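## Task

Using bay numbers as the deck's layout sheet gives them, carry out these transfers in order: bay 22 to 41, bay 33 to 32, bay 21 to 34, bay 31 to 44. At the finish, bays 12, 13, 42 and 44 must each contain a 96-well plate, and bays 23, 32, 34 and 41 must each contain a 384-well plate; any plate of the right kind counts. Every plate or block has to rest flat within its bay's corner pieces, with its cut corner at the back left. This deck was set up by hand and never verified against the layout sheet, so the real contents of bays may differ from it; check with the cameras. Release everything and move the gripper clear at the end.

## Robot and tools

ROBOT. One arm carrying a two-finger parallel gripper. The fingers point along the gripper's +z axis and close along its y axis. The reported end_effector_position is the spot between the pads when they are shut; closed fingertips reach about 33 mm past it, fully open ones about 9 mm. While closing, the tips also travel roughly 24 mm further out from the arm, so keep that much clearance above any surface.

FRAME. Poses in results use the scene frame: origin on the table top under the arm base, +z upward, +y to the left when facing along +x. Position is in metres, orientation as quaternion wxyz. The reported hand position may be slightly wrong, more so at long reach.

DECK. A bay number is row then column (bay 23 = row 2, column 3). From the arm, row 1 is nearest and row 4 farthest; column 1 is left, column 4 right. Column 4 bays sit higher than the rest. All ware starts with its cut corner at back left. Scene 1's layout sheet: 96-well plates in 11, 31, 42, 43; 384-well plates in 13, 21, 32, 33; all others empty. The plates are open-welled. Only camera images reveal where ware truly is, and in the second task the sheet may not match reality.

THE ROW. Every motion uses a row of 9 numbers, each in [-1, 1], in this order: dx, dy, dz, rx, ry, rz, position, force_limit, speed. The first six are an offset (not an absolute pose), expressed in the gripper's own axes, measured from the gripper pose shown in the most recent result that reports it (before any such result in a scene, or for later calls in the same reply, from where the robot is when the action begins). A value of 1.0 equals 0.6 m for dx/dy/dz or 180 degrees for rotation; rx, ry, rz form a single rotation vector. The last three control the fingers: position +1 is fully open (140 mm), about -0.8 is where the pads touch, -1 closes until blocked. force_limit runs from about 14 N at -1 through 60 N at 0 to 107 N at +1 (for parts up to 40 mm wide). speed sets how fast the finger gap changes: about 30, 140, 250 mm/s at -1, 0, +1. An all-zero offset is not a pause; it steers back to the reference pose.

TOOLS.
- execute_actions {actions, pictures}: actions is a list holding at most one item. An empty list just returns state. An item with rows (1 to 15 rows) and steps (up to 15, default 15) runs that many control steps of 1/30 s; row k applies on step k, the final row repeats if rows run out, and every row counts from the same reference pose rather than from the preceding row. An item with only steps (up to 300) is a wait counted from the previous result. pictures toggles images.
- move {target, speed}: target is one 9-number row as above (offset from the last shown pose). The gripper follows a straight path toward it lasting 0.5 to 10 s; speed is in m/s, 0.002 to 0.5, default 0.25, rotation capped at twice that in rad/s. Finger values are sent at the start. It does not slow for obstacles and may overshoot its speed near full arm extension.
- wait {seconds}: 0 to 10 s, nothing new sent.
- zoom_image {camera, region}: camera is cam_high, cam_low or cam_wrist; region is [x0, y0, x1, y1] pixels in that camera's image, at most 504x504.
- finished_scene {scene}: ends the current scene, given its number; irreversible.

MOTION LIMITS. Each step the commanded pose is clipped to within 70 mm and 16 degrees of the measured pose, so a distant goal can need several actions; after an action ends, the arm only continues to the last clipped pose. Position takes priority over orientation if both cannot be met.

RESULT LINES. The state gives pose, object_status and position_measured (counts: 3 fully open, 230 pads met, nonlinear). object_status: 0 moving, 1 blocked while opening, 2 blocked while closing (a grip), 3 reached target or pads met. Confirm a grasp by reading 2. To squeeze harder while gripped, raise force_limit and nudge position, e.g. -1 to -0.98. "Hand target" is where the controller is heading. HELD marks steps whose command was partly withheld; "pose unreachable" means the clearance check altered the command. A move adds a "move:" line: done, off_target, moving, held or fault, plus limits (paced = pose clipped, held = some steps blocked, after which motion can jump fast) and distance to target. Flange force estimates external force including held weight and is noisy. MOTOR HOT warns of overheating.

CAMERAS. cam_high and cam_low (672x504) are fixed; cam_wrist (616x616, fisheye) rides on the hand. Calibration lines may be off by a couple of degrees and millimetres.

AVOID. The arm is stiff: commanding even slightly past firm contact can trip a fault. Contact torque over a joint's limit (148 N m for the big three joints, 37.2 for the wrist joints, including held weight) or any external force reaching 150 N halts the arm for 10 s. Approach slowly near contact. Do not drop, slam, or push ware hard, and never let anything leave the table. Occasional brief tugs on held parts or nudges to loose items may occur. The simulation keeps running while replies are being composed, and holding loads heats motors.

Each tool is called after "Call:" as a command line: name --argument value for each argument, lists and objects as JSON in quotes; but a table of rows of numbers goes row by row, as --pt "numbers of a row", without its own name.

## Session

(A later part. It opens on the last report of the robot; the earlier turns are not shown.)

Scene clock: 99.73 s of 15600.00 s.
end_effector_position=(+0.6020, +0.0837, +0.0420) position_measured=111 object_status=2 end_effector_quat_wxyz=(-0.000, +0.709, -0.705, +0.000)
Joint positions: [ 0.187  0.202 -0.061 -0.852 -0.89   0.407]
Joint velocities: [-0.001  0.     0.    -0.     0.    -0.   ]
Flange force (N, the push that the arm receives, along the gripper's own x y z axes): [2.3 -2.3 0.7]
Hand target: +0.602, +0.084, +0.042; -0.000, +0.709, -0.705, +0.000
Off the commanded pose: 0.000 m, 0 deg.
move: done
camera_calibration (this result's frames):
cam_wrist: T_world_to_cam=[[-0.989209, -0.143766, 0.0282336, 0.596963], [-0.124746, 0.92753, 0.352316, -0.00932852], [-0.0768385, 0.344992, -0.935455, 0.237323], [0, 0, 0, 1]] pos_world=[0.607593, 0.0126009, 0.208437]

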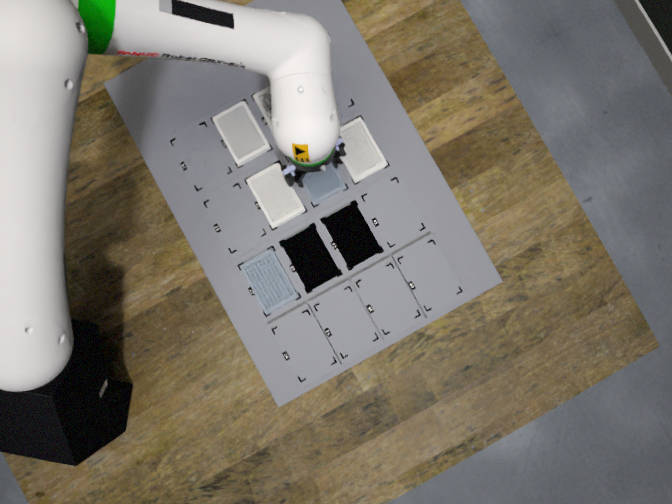

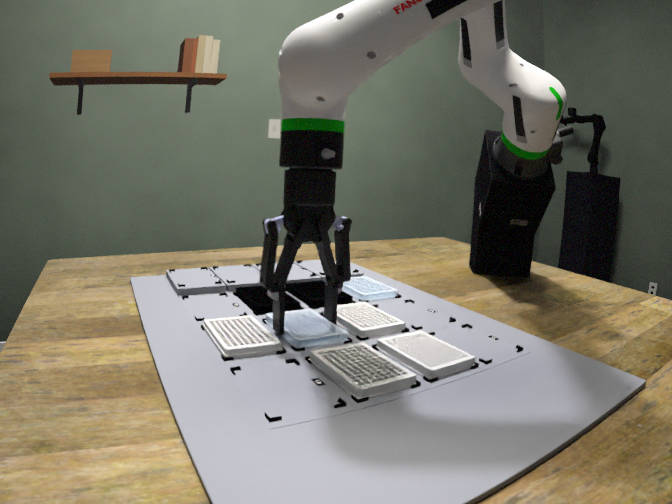

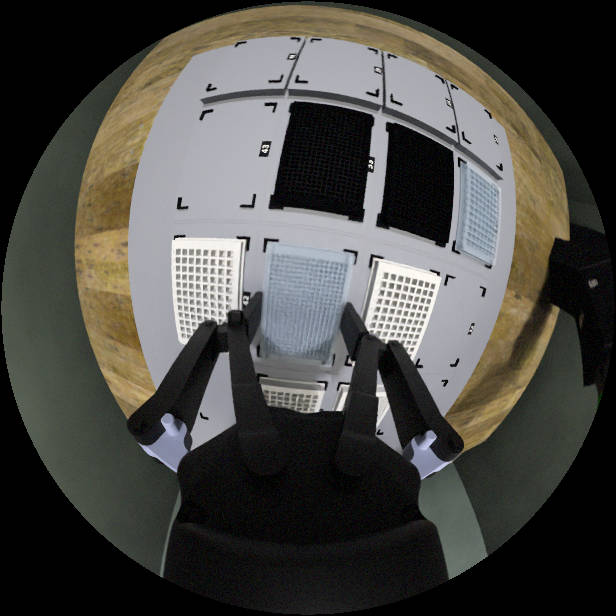

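Call:
zoom_image --camera "cam_wrist" --region '[260, 95, 470, 255]'

Call:
execute_actions --actions '[{"rows": [[0,0,0.0003,0,0,0,-0.98,0.2,-1],[0,0,0.0006,0,0,0,-0.98,0.2,-1],[0,0,0.0008,0,0,0,-0.98,0.2,-1],[0,0,0.001,0,0,0,0.40,0.1,-0.4],[0,0,0.0012,0,0,0,0.40,0.1,-0.4]], "steps": 13}]' --pictures false

Call:
move --target '[0,0,-0.0178,0,0,0,0.40,0.1,-0.4]' --speed 0.08

Call:
move --target '[-0.0010,0.1787,0,0,0,0,0.40,0.1,-0.4]' --speed 0.25

Call:
move --target '[0,0,0.0175,0,0,0,0.40,0.1,-0.4]' --speed 0.08

Call:
zoom_image --camera "cam_wrist" --region '[244, 228, 300, 268]'

Call:
zoom_image --camera "cam_wrist" --region '[324, 236, 380, 276]'

Call:
execute_actions --actions '[{"rows": [[0,0,0,0,0,0,-1,-1,-0.6]], "steps": 13}]' --pictures false

Region (260, 95, 470, 255) of cam_wrist's 616x616 image, scaled by 2.400, with more detail than that image has; it fills the top 384 rows of this view, and the rest is white.

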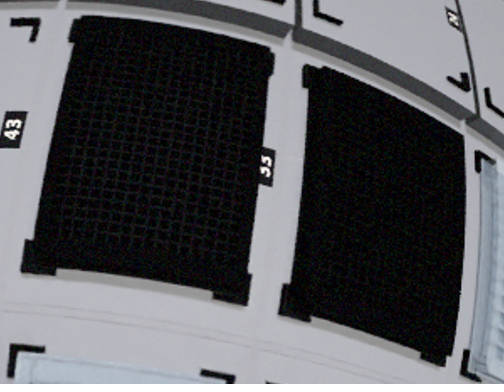

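Scene clock: 108.67 s of 15600.00 s.
end_effector_position=(+0.6020, +0.0837, +0.0413) position_measured=78 object_status=0 end_effector_quat_wxyz=(-0.000, +0.709, -0.705, +0.000)
Joint positions: [ 0.188  0.203 -0.061 -0.852 -0.888  0.407]
Joint velocities: [ 0.001 -0.    -0.001  0.001  0.002  0.   ]
Flange force (N, the push that the arm receives, along the gripper's own x y z axes): [1.8 -0.7 0.0]
Hand target: +0.602, +0.084, +0.041; -0.000, +0.709, -0.705, +0.000
Off the commanded pose: 0.000 m, 0 deg.
Steps of this call (steps 1 to 90: nothing new was sent; then 5.50 s passed at rest; steps 91 to 103: all 13 steps of this action). Readings (end_effector_position | what the end effector reports):
91: (+0.6020, +0.0837, +0.0420) | position_measured=111 object_status=2
92: (+0.6020, +0.0837, +0.0419) | position_measured=111 object_status=2
94: (+0.6020, +0.0837, +0.0417) | position_measured=111 object_status=0
98: (+0.6020, +0.0837, +0.0413) | position_measured=92 object_status=0
103: the state above

Scene clock: 109.60 s of 15600.00 s.
end_effector_position=(+0.6019, +0.0837, +0.0519) position_measured=78 object_status=3 end_effector_quat_wxyz=(-0.000, +0.709, -0.705, +0.000)
Joint positions: [ 0.175  0.186 -0.064 -0.847 -0.906  0.404]
Joint velocities: [-0.001 -0.001 -0.    -0.001 -0.001 -0.   ]
Flange force (N, the push that the arm receives, along the gripper's own x y z axes): [3.4 -2.6 0.6]
Hand target: +0.602, +0.084, +0.052; -0.000, +0.709, -0.705, +0.000
Off the commanded pose: 0.000 m, 0 deg.
move: done
camera_calibration (this result's frames):
cam_wrist: T_world_to_cam=[[-0.989209, -0.143764, 0.0282409, 0.596657], [-0.12474, 0.927521, 0.352341, -0.0128388], [-0.0768481, 0.345016, -0.935445, 0.246596], [0, 0, 0, 1]] pos_world=[0.607567, 0.0126066, 0.21835]

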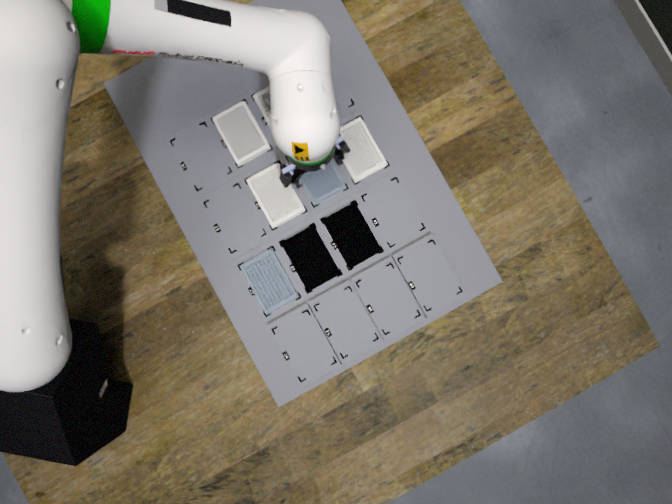

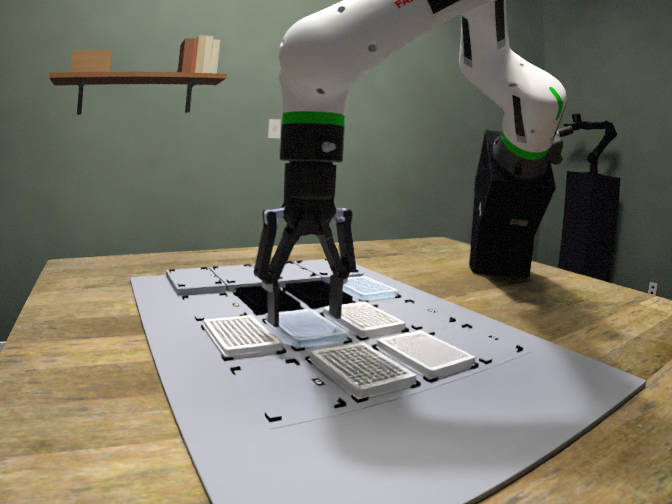

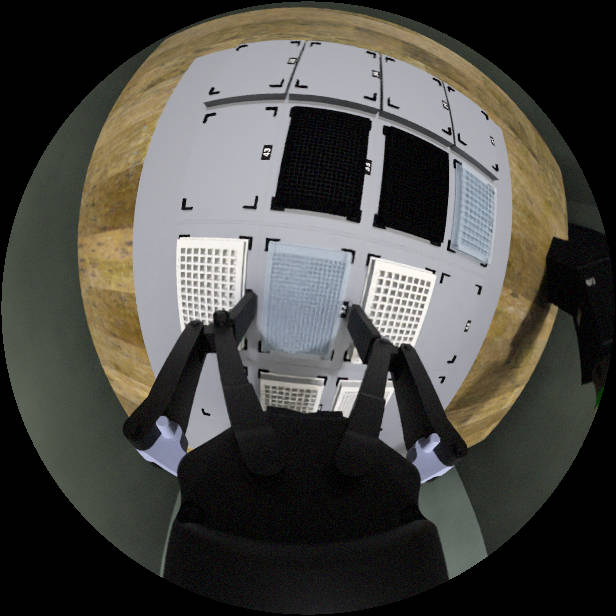

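Scene clock: 110.47 s of 15600.00 s.
end_effector_position=(+0.4947, +0.0833, +0.0517) position_measured=78 object_status=3 end_effector_quat_wxyz=(-0.000, +0.709, -0.705, +0.000)
Joint positions: [ 0.2    0.035 -0.35  -0.933 -0.803  0.523]
Joint velocities: [ 0.    -0.001 -0.003 -0.003  0.002  0.001]
Flange force (N, the push that the arm receives, along the gripper's own x y z axes): [3.9 -2.3 0.5]
Hand target: +0.495, +0.083, +0.052; -0.000, +0.709, -0.705, +0.000
Off the commanded pose: 0.000 m, 0 deg.
move: done
camera_calibration (this result's frames):
cam_wrist: T_world_to_cam=[[-0.989216, -0.143727, 0.0281691, 0.490538], [-0.124733, 0.927535, 0.352308, -0.0257721], [-0.076764, 0.344995, -0.93546, 0.238266], [0, 0, 0, 1]] pos_world=[0.500324, 0.0122073, 0.218151]

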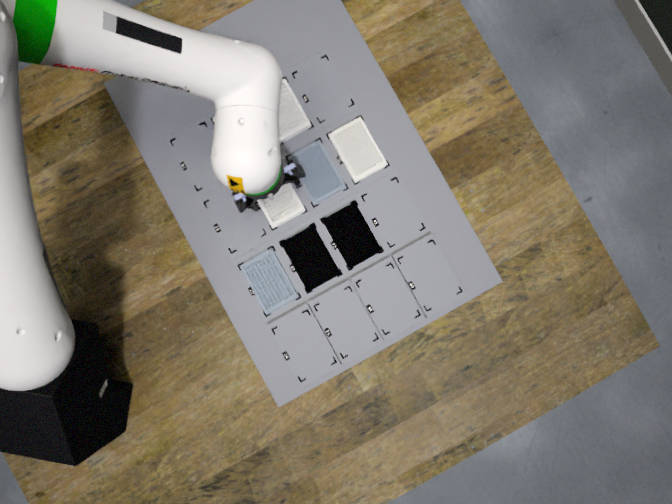

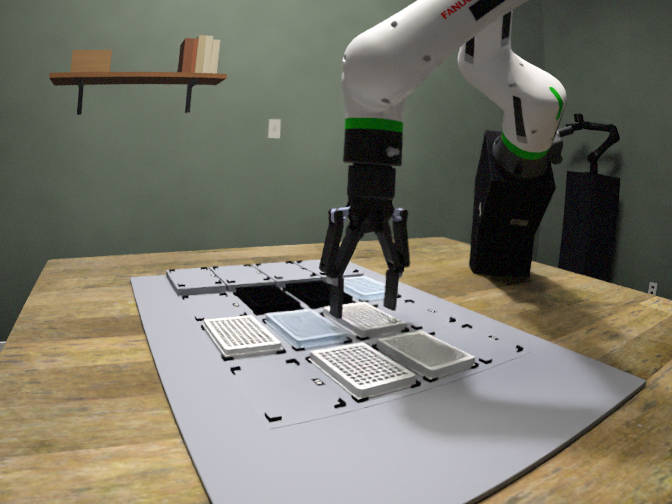

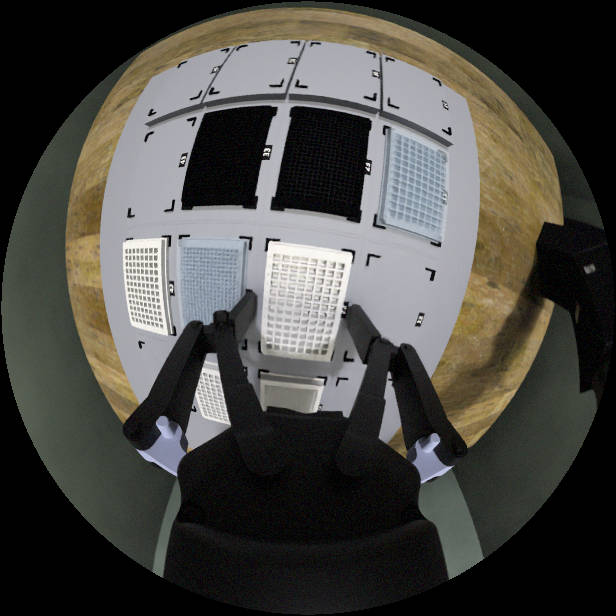

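Scene clock: 111.17 s of 15600.00 s.
end_effector_position=(+0.4947, +0.0833, +0.0413) position_measured=78 object_status=3 end_effector_quat_wxyz=(-0.000, +0.709, -0.705, +0.000)
Joint positions: [ 0.213  0.056 -0.345 -0.944 -0.784  0.531]
Joint velocities: [ 0.     0.001  0.003  0.002 -0.001 -0.   ]
Flange force (N, the push that the arm receives, along the gripper's own x y z axes): [4.9 -1.5 0.2]
Hand target: +0.495, +0.083, +0.041; -0.000, +0.709, -0.705, +0.000
Off the commanded pose: 0.000 m, 0 deg.
move: done
camera_calibration (this result's frames):
cam_wrist: T_world_to_cam=[[-0.989217, -0.143723, 0.0281599, 0.490861], [-0.124734, 0.927543, 0.352285, -0.0220784], [-0.0767511, 0.344974, -0.935469, 0.228489], [0, 0, 0, 1]] pos_world=[0.500351, 0.0122042, 0.207699]

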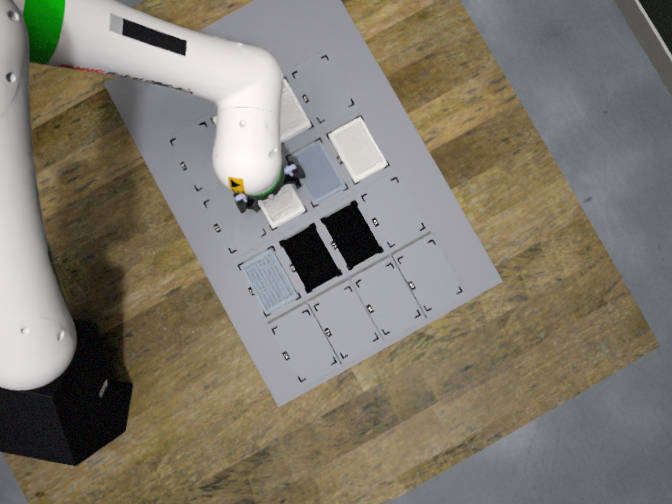

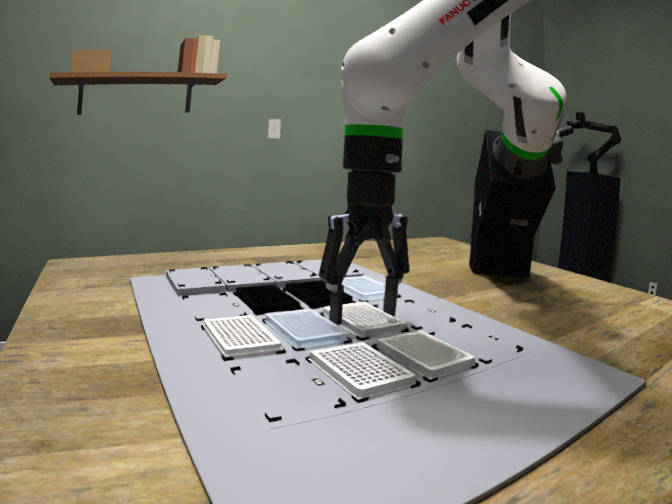

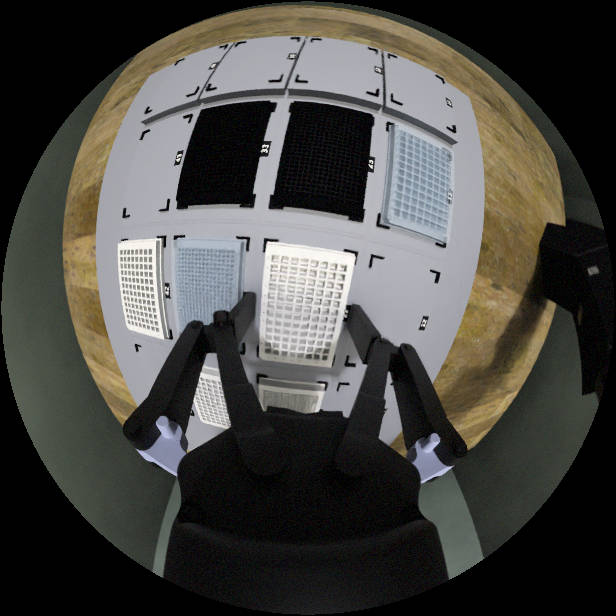

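Region (244, 228, 300, 268) of cam_wrist's 616x616 image, scaled by 9.000, with more detail than that image has; it fills the top 360 rows of this view, and the rest is white.

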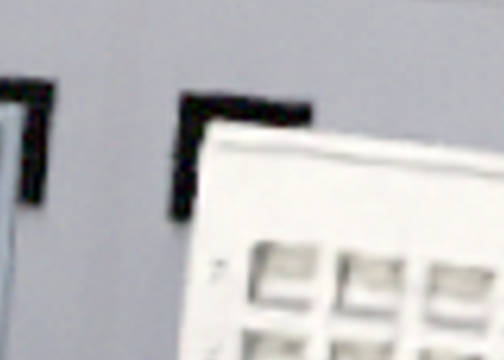

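Region (324, 236, 380, 276) of cam_wrist's 616x616 image, scaled by 9.000, with more detail than that image has; it fills the top 360 rows of this view, and the rest is white.

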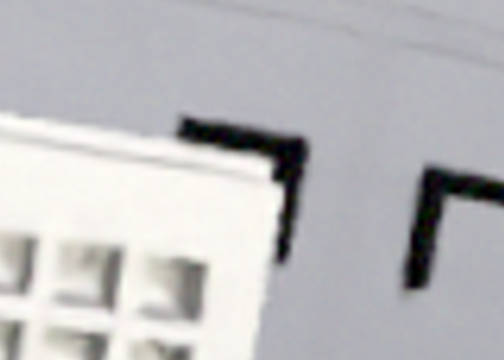

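Scene clock: 111.60 s of 15600.00 s.
end_effector_position=(+0.4948, +0.0833, +0.0413) position_measured=105 object_status=0 end_effector_quat_wxyz=(-0.000, +0.709, -0.705, +0.000)
Joint positions: [ 0.213  0.056 -0.345 -0.944 -0.784  0.531]
Joint velocities: [-0.     0.     0.002 -0.     0.001 -0.   ]
Flange force (N, the push that the arm receives, along the gripper's own x y z axes): [4.3 -1.0 -7.8]
Hand target: +0.495, +0.083, +0.041; -0.000, +0.709, -0.705, +0.000
Off the commanded pose: 0.000 m, 0 deg.
Steps of this call (steps 1 to 13: all 13 steps of this action). Readings (end_effector_position | what the end effector reports):
1: (+0.4947, +0.0833, +0.0413) | position_measured=78 object_status=0
2: (+0.4947, +0.0833, +0.0413) | position_measured=80 object_status=0
4: (+0.4947, +0.0833, +0.0413) | position_measured=88 object_status=0
8: (+0.4948, +0.0833, +0.0413) | position_measured=104 object_status=0
13: the state above

Call:
execute_actions --actions '[{"rows": [[0,0,-0.0004,0,0,0,-0.98,0.2,-1],[0,0,-0.0006,0,0,0,-0.98,0.2,-1],[0,0,-0.0009,0,0,0,-0.98,0.2,-1],[0,0,-0.0011,0,0,0,-0.98,0.2,-1],[0,0,-0.0013,0,0,0,-0.98,0.2,-1]], "steps": 9}]' --pictures false

Call:
execute_actions --actions '[{"rows": [[0,0,-0.0008,0,0,0,-0.98,0.2,-1],[0,0,-0.002,0,0,0,-0.98,0.2,-1],[0,0,-0.0035,0,0,0,-0.98,0.2,-1],[0,0,-0.005,0,0,0,-0.98,0.2,-1],[0,0,-0.0068,0,0,0,-0.98,0.2,-1],[0,0,-0.0086,0,0,0,-0.98,0.2,-1],[0,0,-0.0102,0,0,0,-0.98,0.2,-1],[0,0,-0.0116,0,0,0,-0.98,0.2,-1],[0,0,-0.0126,0,0,0,-0.98,0.2,-1]], "steps": 14}]' --pictures false

Call:
move --target '[-0.0015,0.1787,0,0,0,0,-0.98,0.2,-1]' --speed 0.2

Call:
zoom_image --camera "cam_wrist" --region '[244, 228, 300, 268]'

Call:
zoom_image --camera "cam_wrist" --region '[324, 236, 380, 276]'

Scene clock: 118.23 s of 15600.00 s.
end_effector_position=(+0.4947, +0.0834, +0.0419) position_measured=111 object_status=0 end_effector_quat_wxyz=(-0.000, +0.709, -0.705, +0.000)
Joint positions: [ 0.212  0.054 -0.345 -0.943 -0.786  0.531]
Joint velocities: [-0.001 -0.002 -0.001  0.002 -0.001 -0.001]
Flange force (N, the push that the arm receives, along the gripper's own x y z axes): [4.7 -2.7 1.0]
Hand target: +0.495, +0.083, +0.042; -0.000, +0.709, -0.705, +0.000
Off the commanded pose: 0.000 m, 0 deg.
Steps of this call (steps 1 to 90: nothing new was sent; then 3.33 s passed at rest; steps 91 to 99: all 9 steps of this action). Readings (end_effector_position | what the end effector reports):
91: (+0.4948, +0.0833, +0.0414) | position_measured=105 object_status=0
92: (+0.4949, +0.0833, +0.0414) | position_measured=110 object_status=0
94: (+0.4950, +0.0834, +0.0416) | position_measured=110 object_status=0
98: (+0.4947, +0.0834, +0.0419) | position_measured=111 object_status=0
99: the state above

Scene clock: 118.70 s of 15600.00 s.
end_effector_position=(+0.4947, +0.0834, +0.0494) position_measured=111 object_status=2 end_effector_quat_wxyz=(-0.000, +0.709, -0.705, +0.000)
Joint positions: [ 0.203  0.039 -0.349 -0.936 -0.799  0.525]
Joint velocities: [-0.002 -0.002 -0.002  0.002 -0.002 -0.001]
Flange force (N, the push that the arm receives, along the gripper's own x y z axes): [4.0 -2.3 1.1]
Hand target: +0.495, +0.083, +0.049; -0.000, +0.709, -0.705, +0.000
Off the commanded pose: 0.000 m, 0 deg.
Steps of this call (steps 1 to 14: all 14 steps of this action). Readings (end_effector_position | what the end effector reports):
1: (+0.4947, +0.0834, +0.0420) | position_measured=111 object_status=2
2: (+0.4947, +0.0834, +0.0422) | position_measured=111 object_status=2
4: (+0.4947, +0.0834, +0.0432) | position_measured=111 object_status=2
8: (+0.4947, +0.0834, +0.0468) | position_measured=111 object_status=2
14: the state above

Scene clock: 119.90 s of 15600.00 s.
end_effector_position=(+0.3875, +0.0833, +0.0493) position_measured=111 object_status=2 end_effector_quat_wxyz=(-0.000, +0.709, -0.705, +0.000)
Joint positions: [ 0.235 -0.098 -0.609 -1.042 -0.707  0.652]
Joint velocities: [-0.001 -0.001 -0.002 -0.003 -0.001  0.001]
Flange force (N, the push that the arm receives, along the gripper's own x y z axes): [6.1 -2.2 0.6]
Hand target: +0.387, +0.083, +0.049; -0.001, +0.709, -0.705, +0.000
Off the commanded pose: 0.000 m, 0 deg.
move: done
camera_calibration (this result's frames):
cam_wrist: T_world_to_cam=[[-0.989234, -0.143618, 0.028111, 0.384532], [-0.124636, 0.927481, 0.352483, -0.038336], [-0.0766952, 0.345185, -0.935396, 0.227682], [0, 0, 0, 1]] pos_world=[0.393076, 0.0121893, 0.215676]

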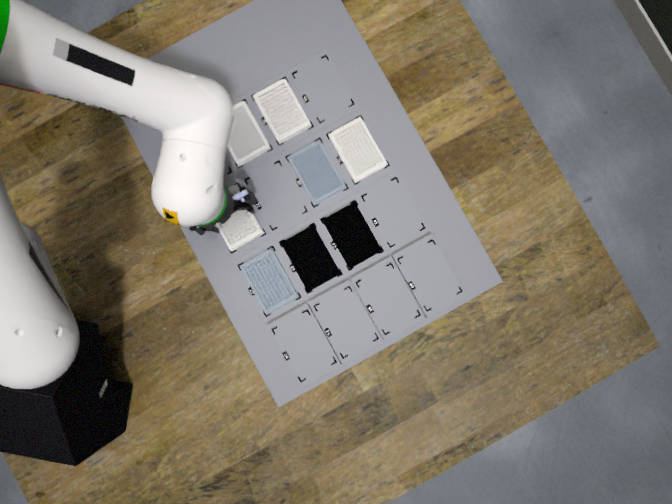

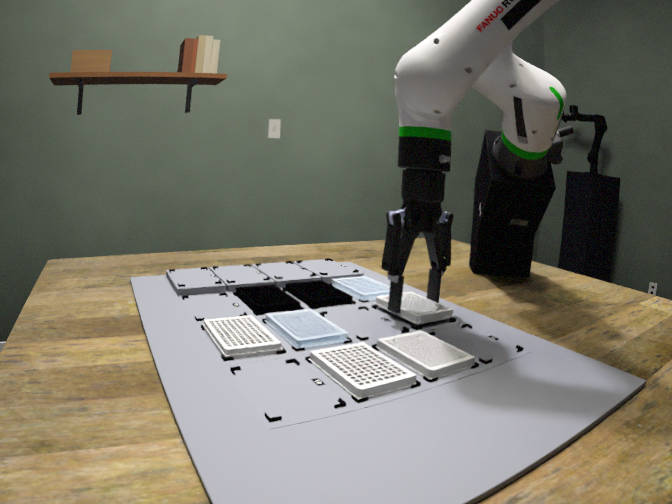

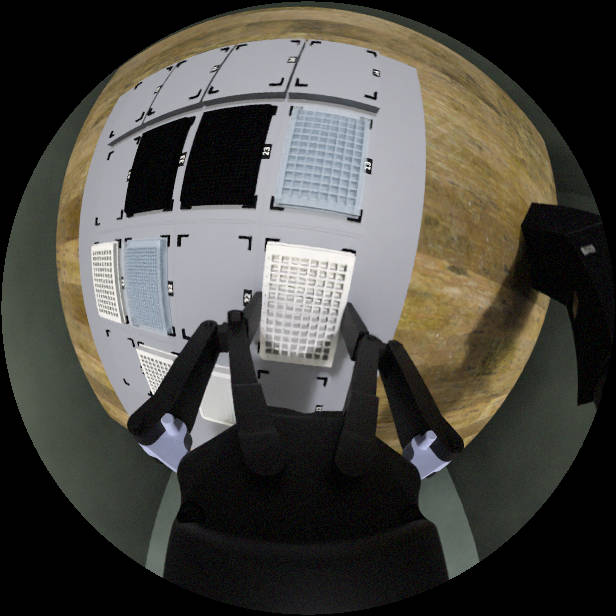

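Region (244, 228, 300, 268) of cam_wrist's 616x616 image, scaled by 9.000, with more detail than that image has; it fills the top 360 rows of this view, and the rest is white.

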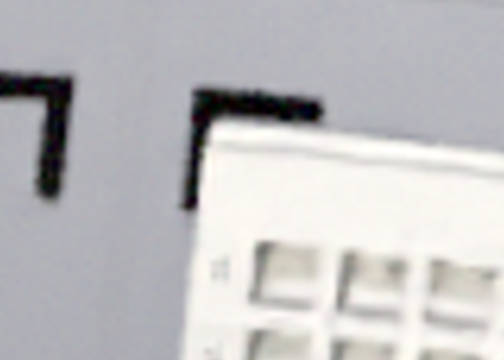

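Region (324, 236, 380, 276) of cam_wrist's 616x616 image, scaled by 9.000, with more detail than that image has; it fills the top 360 rows of this view, and the rest is white.

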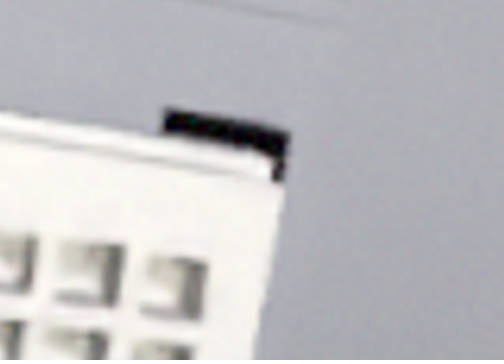

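Call:
execute_actions --actions '[{"rows": [[0,-0.0001,0.0008,0,0,0,-0.98,0.2,-1],[0,-0.0002,0.0017,0,0,0,-0.98,0.2,-1],[0,-0.0002,0.0026,0,0,0,-0.98,0.2,-1],[0,-0.0002,0.0035,0,0,0,-0.98,0.2,-1],[0,-0.0002,0.0044,0,0,0,-0.98,0.2,-1],[0,-0.0002,0.0052,0,0,0,-0.98,0.2,-1],[0,-0.0002,0.006,0,0,0,-0.98,0.2,-1],[0,-0.0002,0.0067,0,0,0,-0.98,0.2,-1],[0,-0.0002,0.0074,0,0,0,-0.98,0.2,-1],[0,-0.0002,0.0081,0,0,0,-0.98,0.2,-1]], "steps": 14}]' --pictures false

Scene clock: 123.37 s of 15600.00 s.
end_effector_position=(+0.3876, +0.0833, +0.0445) position_measured=111 object_status=2 end_effector_quat_wxyz=(-0.000, +0.709, -0.705, +0.000)
Joint positions: [ 0.24  -0.085 -0.605 -1.052 -0.698  0.66 ]
Joint velocities: [ 0.001  0.004  0.001 -0.004  0.003  0.003]
Flange force (N, the push that the arm receives, along the gripper's own x y z axes): [7.8 -2.3 2.1]
Hand target: +0.388, +0.083, +0.044; -0.000, +0.709, -0.705, +0.000
Off the commanded pose: 0.000 m, 0 deg.
Steps of this call (steps 1 to 90: nothing new was sent; steps 91 to 104: all 14 steps of this action). Readings (end_effector_position | what the end effector reports):
91: (+0.3875, +0.0833, +0.0493) | position_measured=111 object_status=2
92: (+0.3875, +0.0833, +0.0492) | position_measured=111 object_status=2
94: (+0.3873, +0.0832, +0.0483) | position_measured=111 object_status=2
98: (+0.3875, +0.0833, +0.0463) | position_measured=111 object_status=2
104: the state above

Call:
execute_actions --actions '[{"rows": [[0,0,0.0006,0,0,0,-0.98,0.2,-1],[0,0,0.0012,0,0,0,-0.98,0.2,-1],[0,0,0.0018,0,0,0,-0.98,0.2,-1],[0,0,0.0024,0,0,0,-0.98,0.2,-1],[0,0,0.0029,0,0,0,-0.98,0.2,-1],[0,0,0.0034,0,0,0,-0.98,0.2,-1],[0,0,0.0038,0,0,0,-0.98,0.2,-1],[0,0,0.0042,0,0,0,-0.98,0.2,-1]], "steps": 12}]' --pictures false

Call:
execute_actions --actions '[{"rows": [[0,0,0.0003,0,0,0,-0.98,0.2,-1],[0,0,0.0006,0,0,0,-0.98,0.2,-1],[0,0,0.0008,0,0,0,-0.98,0.2,-1],[0,0,0.001,0,0,0,0.40,0.1,-0.4],[0,0,0.0012,0,0,0,0.40,0.1,-0.4]], "steps": 13}]' --pictures false

Call:
execute_actions --actions '[{"rows": [[0,0,-0.001,0,0,0,0.40,0.1,-0.4],[0,0,-0.003,0,0,0,0.40,0.1,-0.4],[0,0,-0.006,0,0,0,0.40,0.1,-0.4],[0,0,-0.009,0,0,0,0.40,0.1,-0.4],[0,0,-0.012,0,0,0,0.40,0.1,-0.4],[0,0,-0.015,0,0,0,0.40,0.1,-0.4],[0,0,-0.018,0,0,0,0.40,0.1,-0.4],[0,0,-0.0205,0,0,0,0.40,0.1,-0.4],[0,0,-0.022,0,0,0,0.40,0.1,-0.4],[0,0,-0.0228,0,0,0,0.40,0.1,-0.4]], "steps": 15}]' --pictures false

Call:
move --target '[-0.2725,-0.1808,0,0,0,0,0.40,0.1,-0.4]' --speed 0.17

Call:
zoom_image --camera "cam_wrist" --region '[244, 228, 300, 268]'

Call:
zoom_image --camera "cam_wrist" --region '[324, 236, 380, 276]'

Scene clock: 137.23 s of 15600.00 s.
end_effector_position=(+0.3876, +0.0833, +0.0420) position_measured=111 object_status=2 end_effector_quat_wxyz=(-0.000, +0.709, -0.705, +0.000)
Joint positions: [ 0.243 -0.078 -0.604 -1.057 -0.694  0.665]
Joint velocities: [ 0.001  0.002  0.001 -0.003  0.     0.002]
Flange force (N, the push that the arm receives, along the gripper's own x y z axes): [5.9 -0.3 0.8]
Hand target: +0.388, +0.083, +0.042; -0.000, +0.709, -0.705, +0.000
Off the commanded pose: 0.000 m, 0 deg.
Steps of this call (steps 1 to 90: nothing new was sent; then 10.47 s passed at rest; steps 91 to 102: all 12 steps of this action). Readings (end_effector_position | what the end effector reports):
91: (+0.3876, +0.0833, +0.0444) | position_measured=111 object_status=2
92: (+0.3876, +0.0833, +0.0443) | position_measured=111 object_status=2
94: (+0.3876, +0.0833, +0.0438) | position_measured=111 object_status=2
98: (+0.3876, +0.0833, +0.0425) | position_measured=111 object_status=2
102: the state above

Scene clock: 137.67 s of 15600.00 s.
end_effector_position=(+0.3876, +0.0833, +0.0413) position_measured=78 object_status=0 end_effector_quat_wxyz=(-0.000, +0.709, -0.705, +0.000)
Joint positions: [ 0.244 -0.076 -0.603 -1.058 -0.693  0.667]
Joint velocities: [-0.    -0.     0.001  0.     0.     0.   ]
Flange force (N, the push that the arm receives, along the gripper's own x y z axes): [4.3 -1.2 0.7]
Hand target: +0.388, +0.083, +0.041; -0.000, +0.709, -0.705, +0.000
Off the commanded pose: 0.000 m, 0 deg.
Steps of this call (steps 1 to 13: all 13 steps of this action). Readings (end_effector_position | what the end effector reports):
1: (+0.3876, +0.0833, +0.0420) | position_measured=111 object_status=2
2: (+0.3876, +0.0833, +0.0419) | position_measured=111 object_status=2
4: (+0.3876, +0.0833, +0.0417) | position_measured=111 object_status=0
8: (+0.3876, +0.0833, +0.0413) | position_measured=92 object_status=0
13: the state above

Scene clock: 138.17 s of 15600.00 s.
end_effector_position=(+0.3876, +0.0833, +0.0548) position_measured=78 object_status=3 end_effector_quat_wxyz=(-0.000, +0.709, -0.705, +0.000)
Joint positions: [ 0.228 -0.113 -0.613 -1.031 -0.718  0.641]
Joint velocities: [-0.001 -0.005 -0.001  0.005 -0.005 -0.004]
Flange force (N, the push that the arm receives, along the gripper's own x y z axes): [3.5 -2.5 0.6]
Hand target: +0.388, +0.083, +0.055; -0.000, +0.709, -0.705, +0.000
Off the commanded pose: 0.000 m, 0 deg.
Steps of this call (steps 1 to 15: all 15 steps of this action). Readings (end_effector_position | what the end effector reports):
1: (+0.3876, +0.0833, +0.0413) | position_measured=78 object_status=0
2: (+0.3878, +0.0834, +0.0414) | position_measured=78 object_status=0
4: (+0.3881, +0.0835, +0.0431) | position_measured=78 object_status=3
8: (+0.3877, +0.0833, +0.0493) | position_measured=78 object_status=3
15: the state above

Scene clock: 139.97 s of 15600.00 s.
end_effector_position=(+0.4947, +0.2471, +0.0551) position_measured=78 object_status=3 end_effector_quat_wxyz=(-0.000, +0.709, -0.705, +0.000)
Joint positions: [ 0.668 -0.181 -0.386 -0.535 -0.625 -0.173]
Joint velocities: [ 0.004 -0.    -0.004  0.008  0.002 -0.009]
Flange force (N, the push that the arm receives, along the gripper's own x y z axes): [6.5 -5.0 0.3]
Hand target: +0.495, +0.247, +0.055; +0.000, +0.709, -0.705, +0.000
Off the commanded pose: 0.001 m, 0 deg.
move: done
camera_calibration (this result's frames):
cam_wrist: T_world_to_cam=[[-0.989184, -0.143829, 0.0287667, 0.513946], [-0.124664, 0.927736, 0.351801, -0.178919], [-0.0772873, 0.34441, -0.935633, 0.18531], [0, 0, 0, 1]] pos_world=[0.500404, 0.176088, 0.221542]

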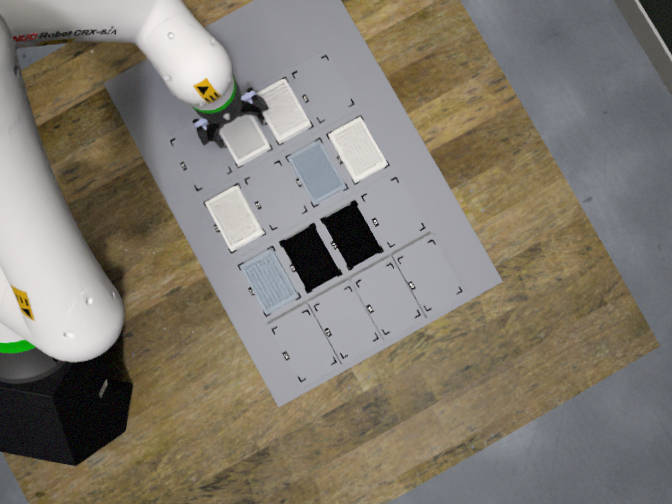

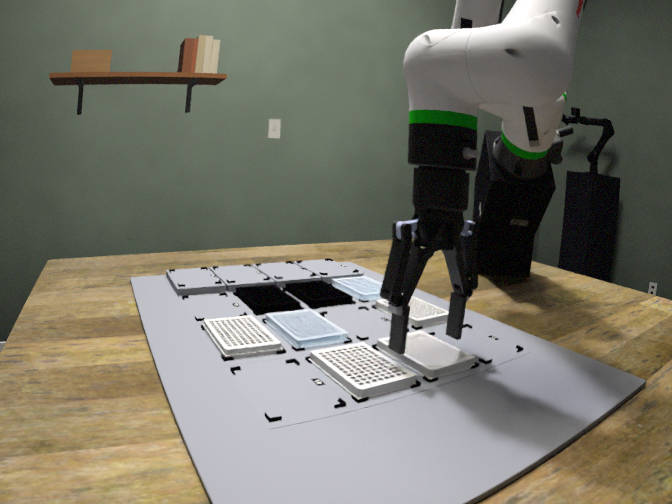

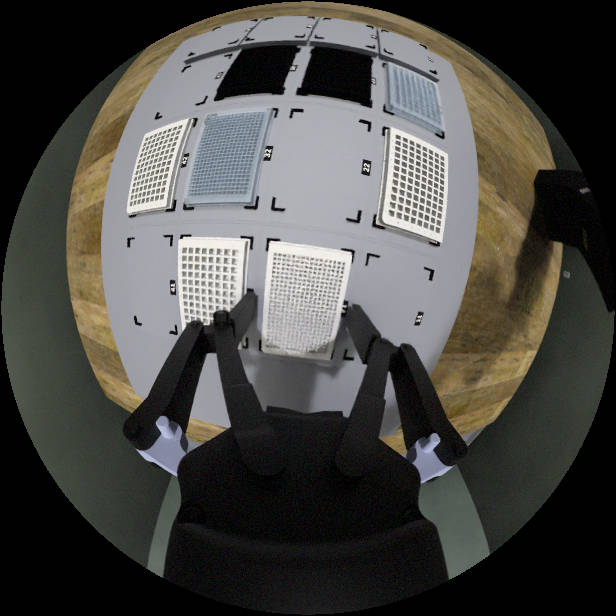

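Region (244, 228, 300, 268) of cam_wrist's 616x616 image, scaled by 9.000, with more detail than that image has; it fills the top 360 rows of this view, and the rest is white.

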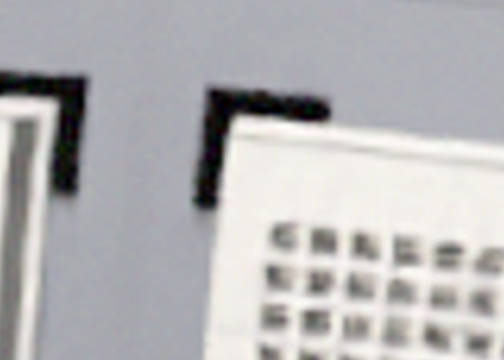

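Region (324, 236, 380, 276) of cam_wrist's 616x616 image, scaled by 9.000, with more detail than that image has; it fills the top 360 rows of this view, and the rest is white.

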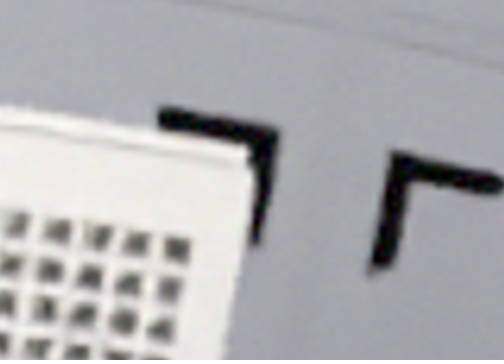

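Call:
execute_actions --actions '[]'

Scene clock: 158.73 s of 15600.00 s.
end_effector_position=(+0.4945, +0.2470, +0.0551) position_measured=78 object_status=3 end_effector_quat_wxyz=(+0.000, +0.709, -0.705, +0.000)
Joint positions: [ 0.668 -0.181 -0.387 -0.534 -0.625 -0.173]
Joint velocities: [-0.     0.     0.    -0.001 -0.     0.   ]
Flange force (N, the push that the arm receives, along the gripper's own x y z axes): [6.3 -5.4 0.3]
Hand target: +0.495, +0.247, +0.055; +0.000, +0.709, -0.705, +0.000
Off the commanded pose: 0.001 m, 0 deg.
Steps of this call (steps 1 to 90: nothing new was sent; then 15.77 s passed at rest). Readings (end_effector_position | what the end effector reports):
1: (+0.4946, +0.2470, +0.0550) | position_measured=78 object_status=3
2: (+0.4946, +0.2470, +0.0550) | position_measured=78 object_status=3
4: (+0.4945, +0.2470, +0.0550) | position_measured=78 object_status=3
8: (+0.4945, +0.2470, +0.0551) | position_measured=78 object_status=3
90: the state above
camera_calibration (this result's frames):
cam_wrist: T_world_to_cam=[[-0.989187, -0.143782, 0.0289031, 0.513749], [-0.124586, 0.92781, 0.351636, -0.178927], [-0.0773756, 0.344233, -0.935691, 0.185441], [0, 0, 0, 1]] pos_world=[0.50025, 0.176044, 0.221583]

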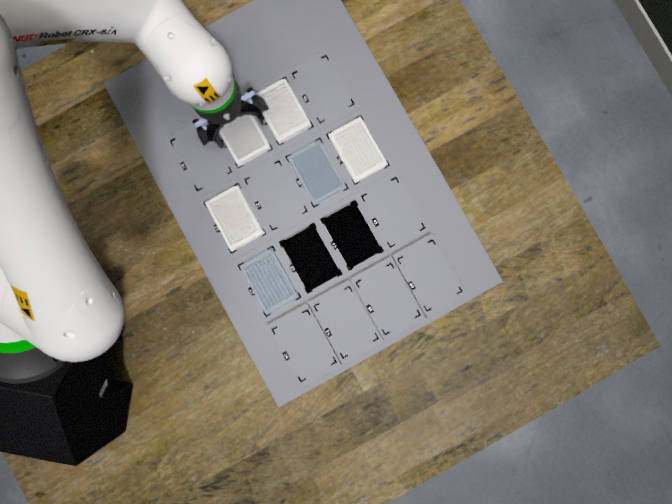

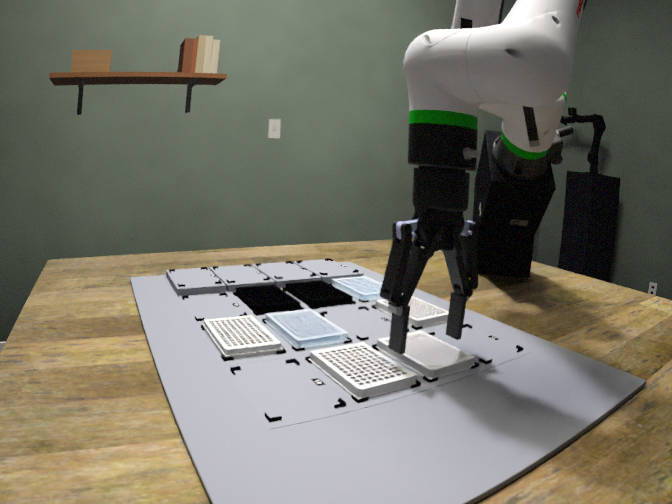

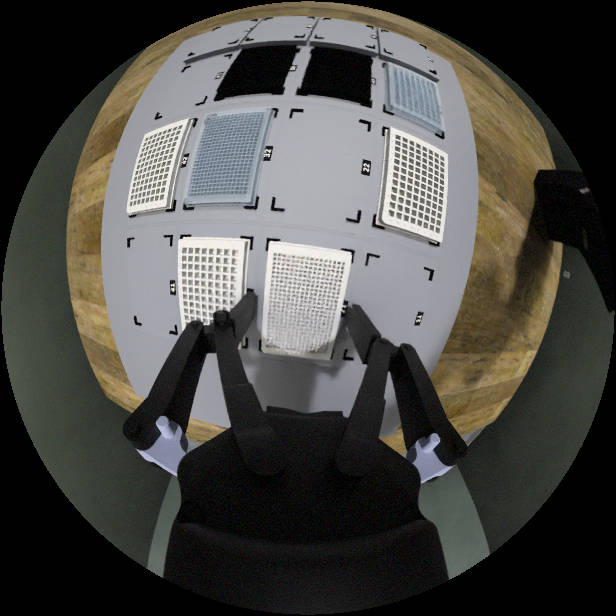

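Call:
move --target '[0.0, 0.0004, 0.0230, 0, 0, 0, 0.40, 0.1, -0.4]' --speed 0.04

Call:
zoom_image --camera "cam_wrist" --region '[244, 228, 300, 268]'

Call:
zoom_image --camera "cam_wrist" --region '[324, 236, 380, 276]'

Scene clock: 162.20 s of 15600.00 s.
end_effector_position=(+0.4943, +0.2470, +0.0414) position_measured=78 object_status=3 end_effector_quat_wxyz=(+0.000, +0.709, -0.705, +0.000)
Joint positions: [ 0.679 -0.15  -0.381 -0.542 -0.597 -0.166]
Joint velocities: [-0.     0.001  0.002  0.     0.001  0.001]
Flange force (N, the push that the arm receives, along the gripper's own x y z axes): [4.9 -6.0 2.9]
Hand target: +0.494, +0.247, +0.041; +0.000, +0.709, -0.705, +0.000
Off the commanded pose: 0.000 m, 0 deg.
move: done
camera_calibration (this result's frames):
cam_wrist: T_world_to_cam=[[-0.989188, -0.143779, 0.0288804, 0.513947], [-0.124593, 0.927817, 0.351614, -0.174112], [-0.0773505, 0.344214, -0.9357, 0.17256], [0, 0, 0, 1]] pos_world=[0.500044, 0.176041, 0.207841]

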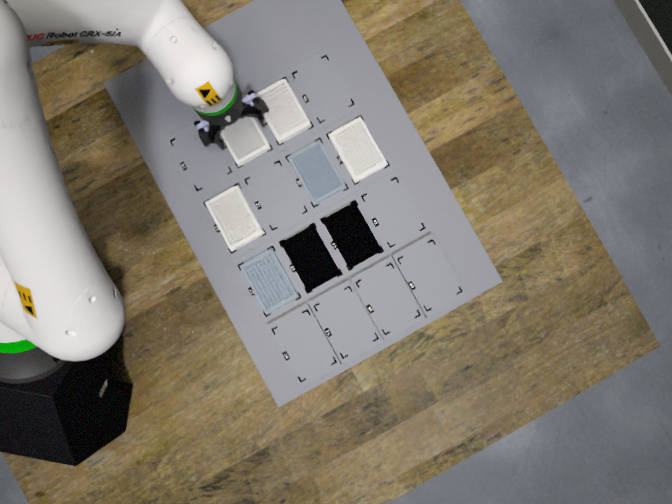

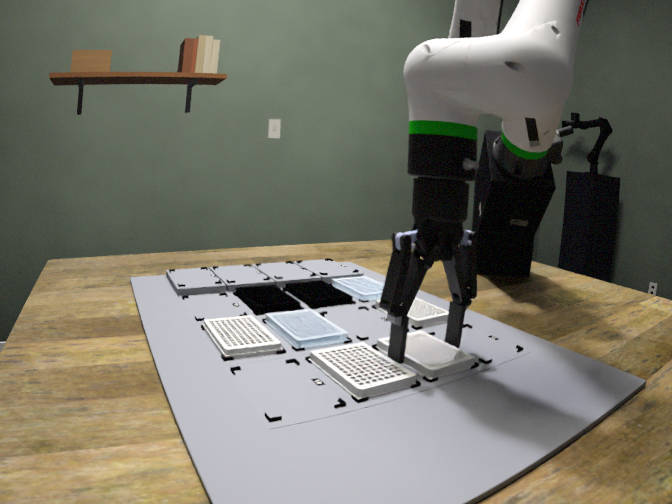

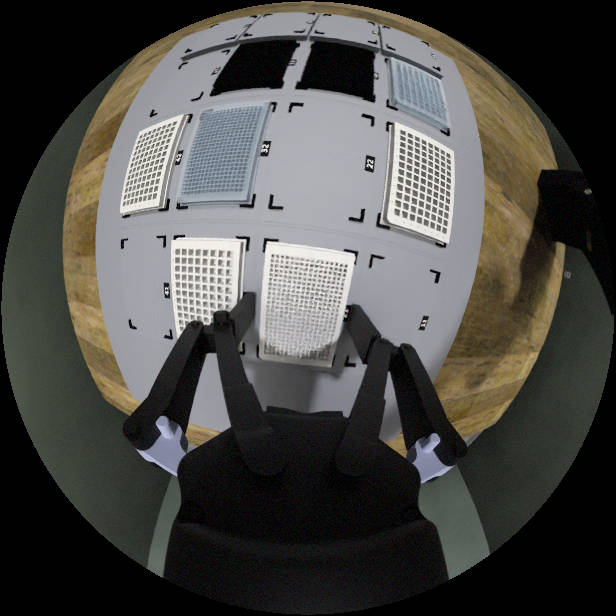

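Region (244, 228, 300, 268) of cam_wrist's 616x616 image, scaled by 9.000, with more detail than that image has; it fills the top 360 rows of this view, and the rest is white.

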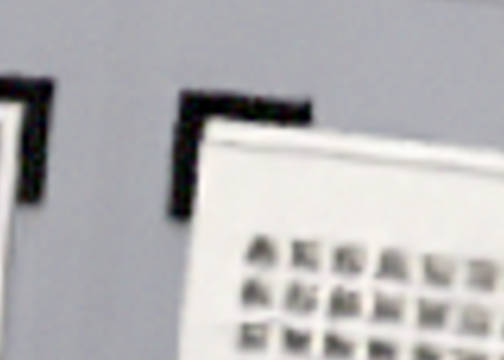

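Region (324, 236, 380, 276) of cam_wrist's 616x616 image, scaled by 9.000, with more detail than that image has; it fills the top 360 rows of this view, and the rest is white.

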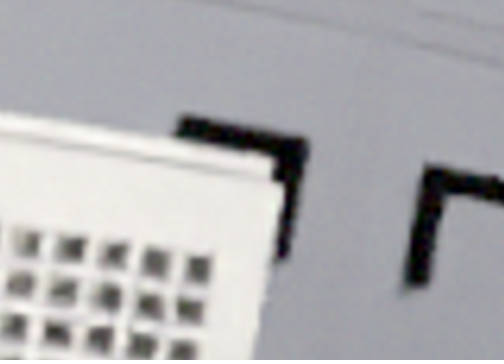

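Call:
execute_actions --actions '[{"rows": [[0,0,0,0,0,0,-1,-1,-0.6]], "steps": 13}]' --pictures false

Call:
execute_actions --actions '[{"rows": [[0,0,-0.0004,0,0,0,-0.98,0.2,-1],[0,0,-0.0006,0,0,0,-0.98,0.2,-1],[0,0,-0.0009,0,0,0,-0.98,0.2,-1],[0,0,-0.0011,0,0,0,-0.98,0.2,-1],[0,0,-0.0013,0,0,0,-0.98,0.2,-1]], "steps": 9}]' --pictures false

Scene clock: 164.40 s of 15600.00 s.
end_effector_position=(+0.4943, +0.2470, +0.0413) position_measured=105 object_status=0 end_effector_quat_wxyz=(+0.000, +0.709, -0.705, +0.000)
Joint positions: [ 0.679 -0.15  -0.381 -0.542 -0.597 -0.166]
Joint velocities: [-0.001  0.     0.002  0.    -0.001  0.   ]
Flange force (N, the push that the arm receives, along the gripper's own x y z axes): [6.5 -5.8 -8.4]
Hand target: +0.494, +0.247, +0.041; +0.000, +0.709, -0.705, +0.000
Off the commanded pose: 0.000 m, 0 deg.
Steps of this call (steps 1 to 53: nothing new was sent; steps 54 to 66: all 13 steps of this action). Readings (end_effector_position | what the end effector reports):
54: (+0.4943, +0.2470, +0.0413) | position_measured=78 object_status=0
55: (+0.4943, +0.2470, +0.0413) | position_measured=80 object_status=0
57: (+0.4943, +0.2470, +0.0413) | position_measured=88 object_status=0
61: (+0.4943, +0.2470, +0.0413) | position_measured=104 object_status=0
66: the state above

Scene clock: 164.70 s of 15600.00 s.
end_effector_position=(+0.4944, +0.2472, +0.0420) position_measured=111 object_status=0 end_effector_quat_wxyz=(-0.000, +0.709, -0.705, +0.000)
Joint positions: [ 0.679 -0.152 -0.382 -0.542 -0.599 -0.166]
Joint velocities: [-0.001 -0.002 -0.003  0.001 -0.001 -0.005]
Flange force (N, the push that the arm receives, along the gripper's own x y z axes): [2.2 -5.0 0.3]
Hand target: +0.494, +0.247, +0.042; +0.000, +0.709, -0.705, +0.000
Off the commanded pose: 0.000 m, 0 deg.
Steps of this call (steps 1 to 9: all 9 steps of this action). Readings (end_effector_position | what the end effector reports):
1: (+0.4944, +0.2471, +0.0414) | position_measured=105 object_status=0
2: (+0.4944, +0.2471, +0.0415) | position_measured=110 object_status=0
4: (+0.4946, +0.2472, +0.0416) | position_measured=110 object_status=0
8: (+0.4944, +0.2473, +0.0420) | position_measured=111 object_status=0
9: the state above


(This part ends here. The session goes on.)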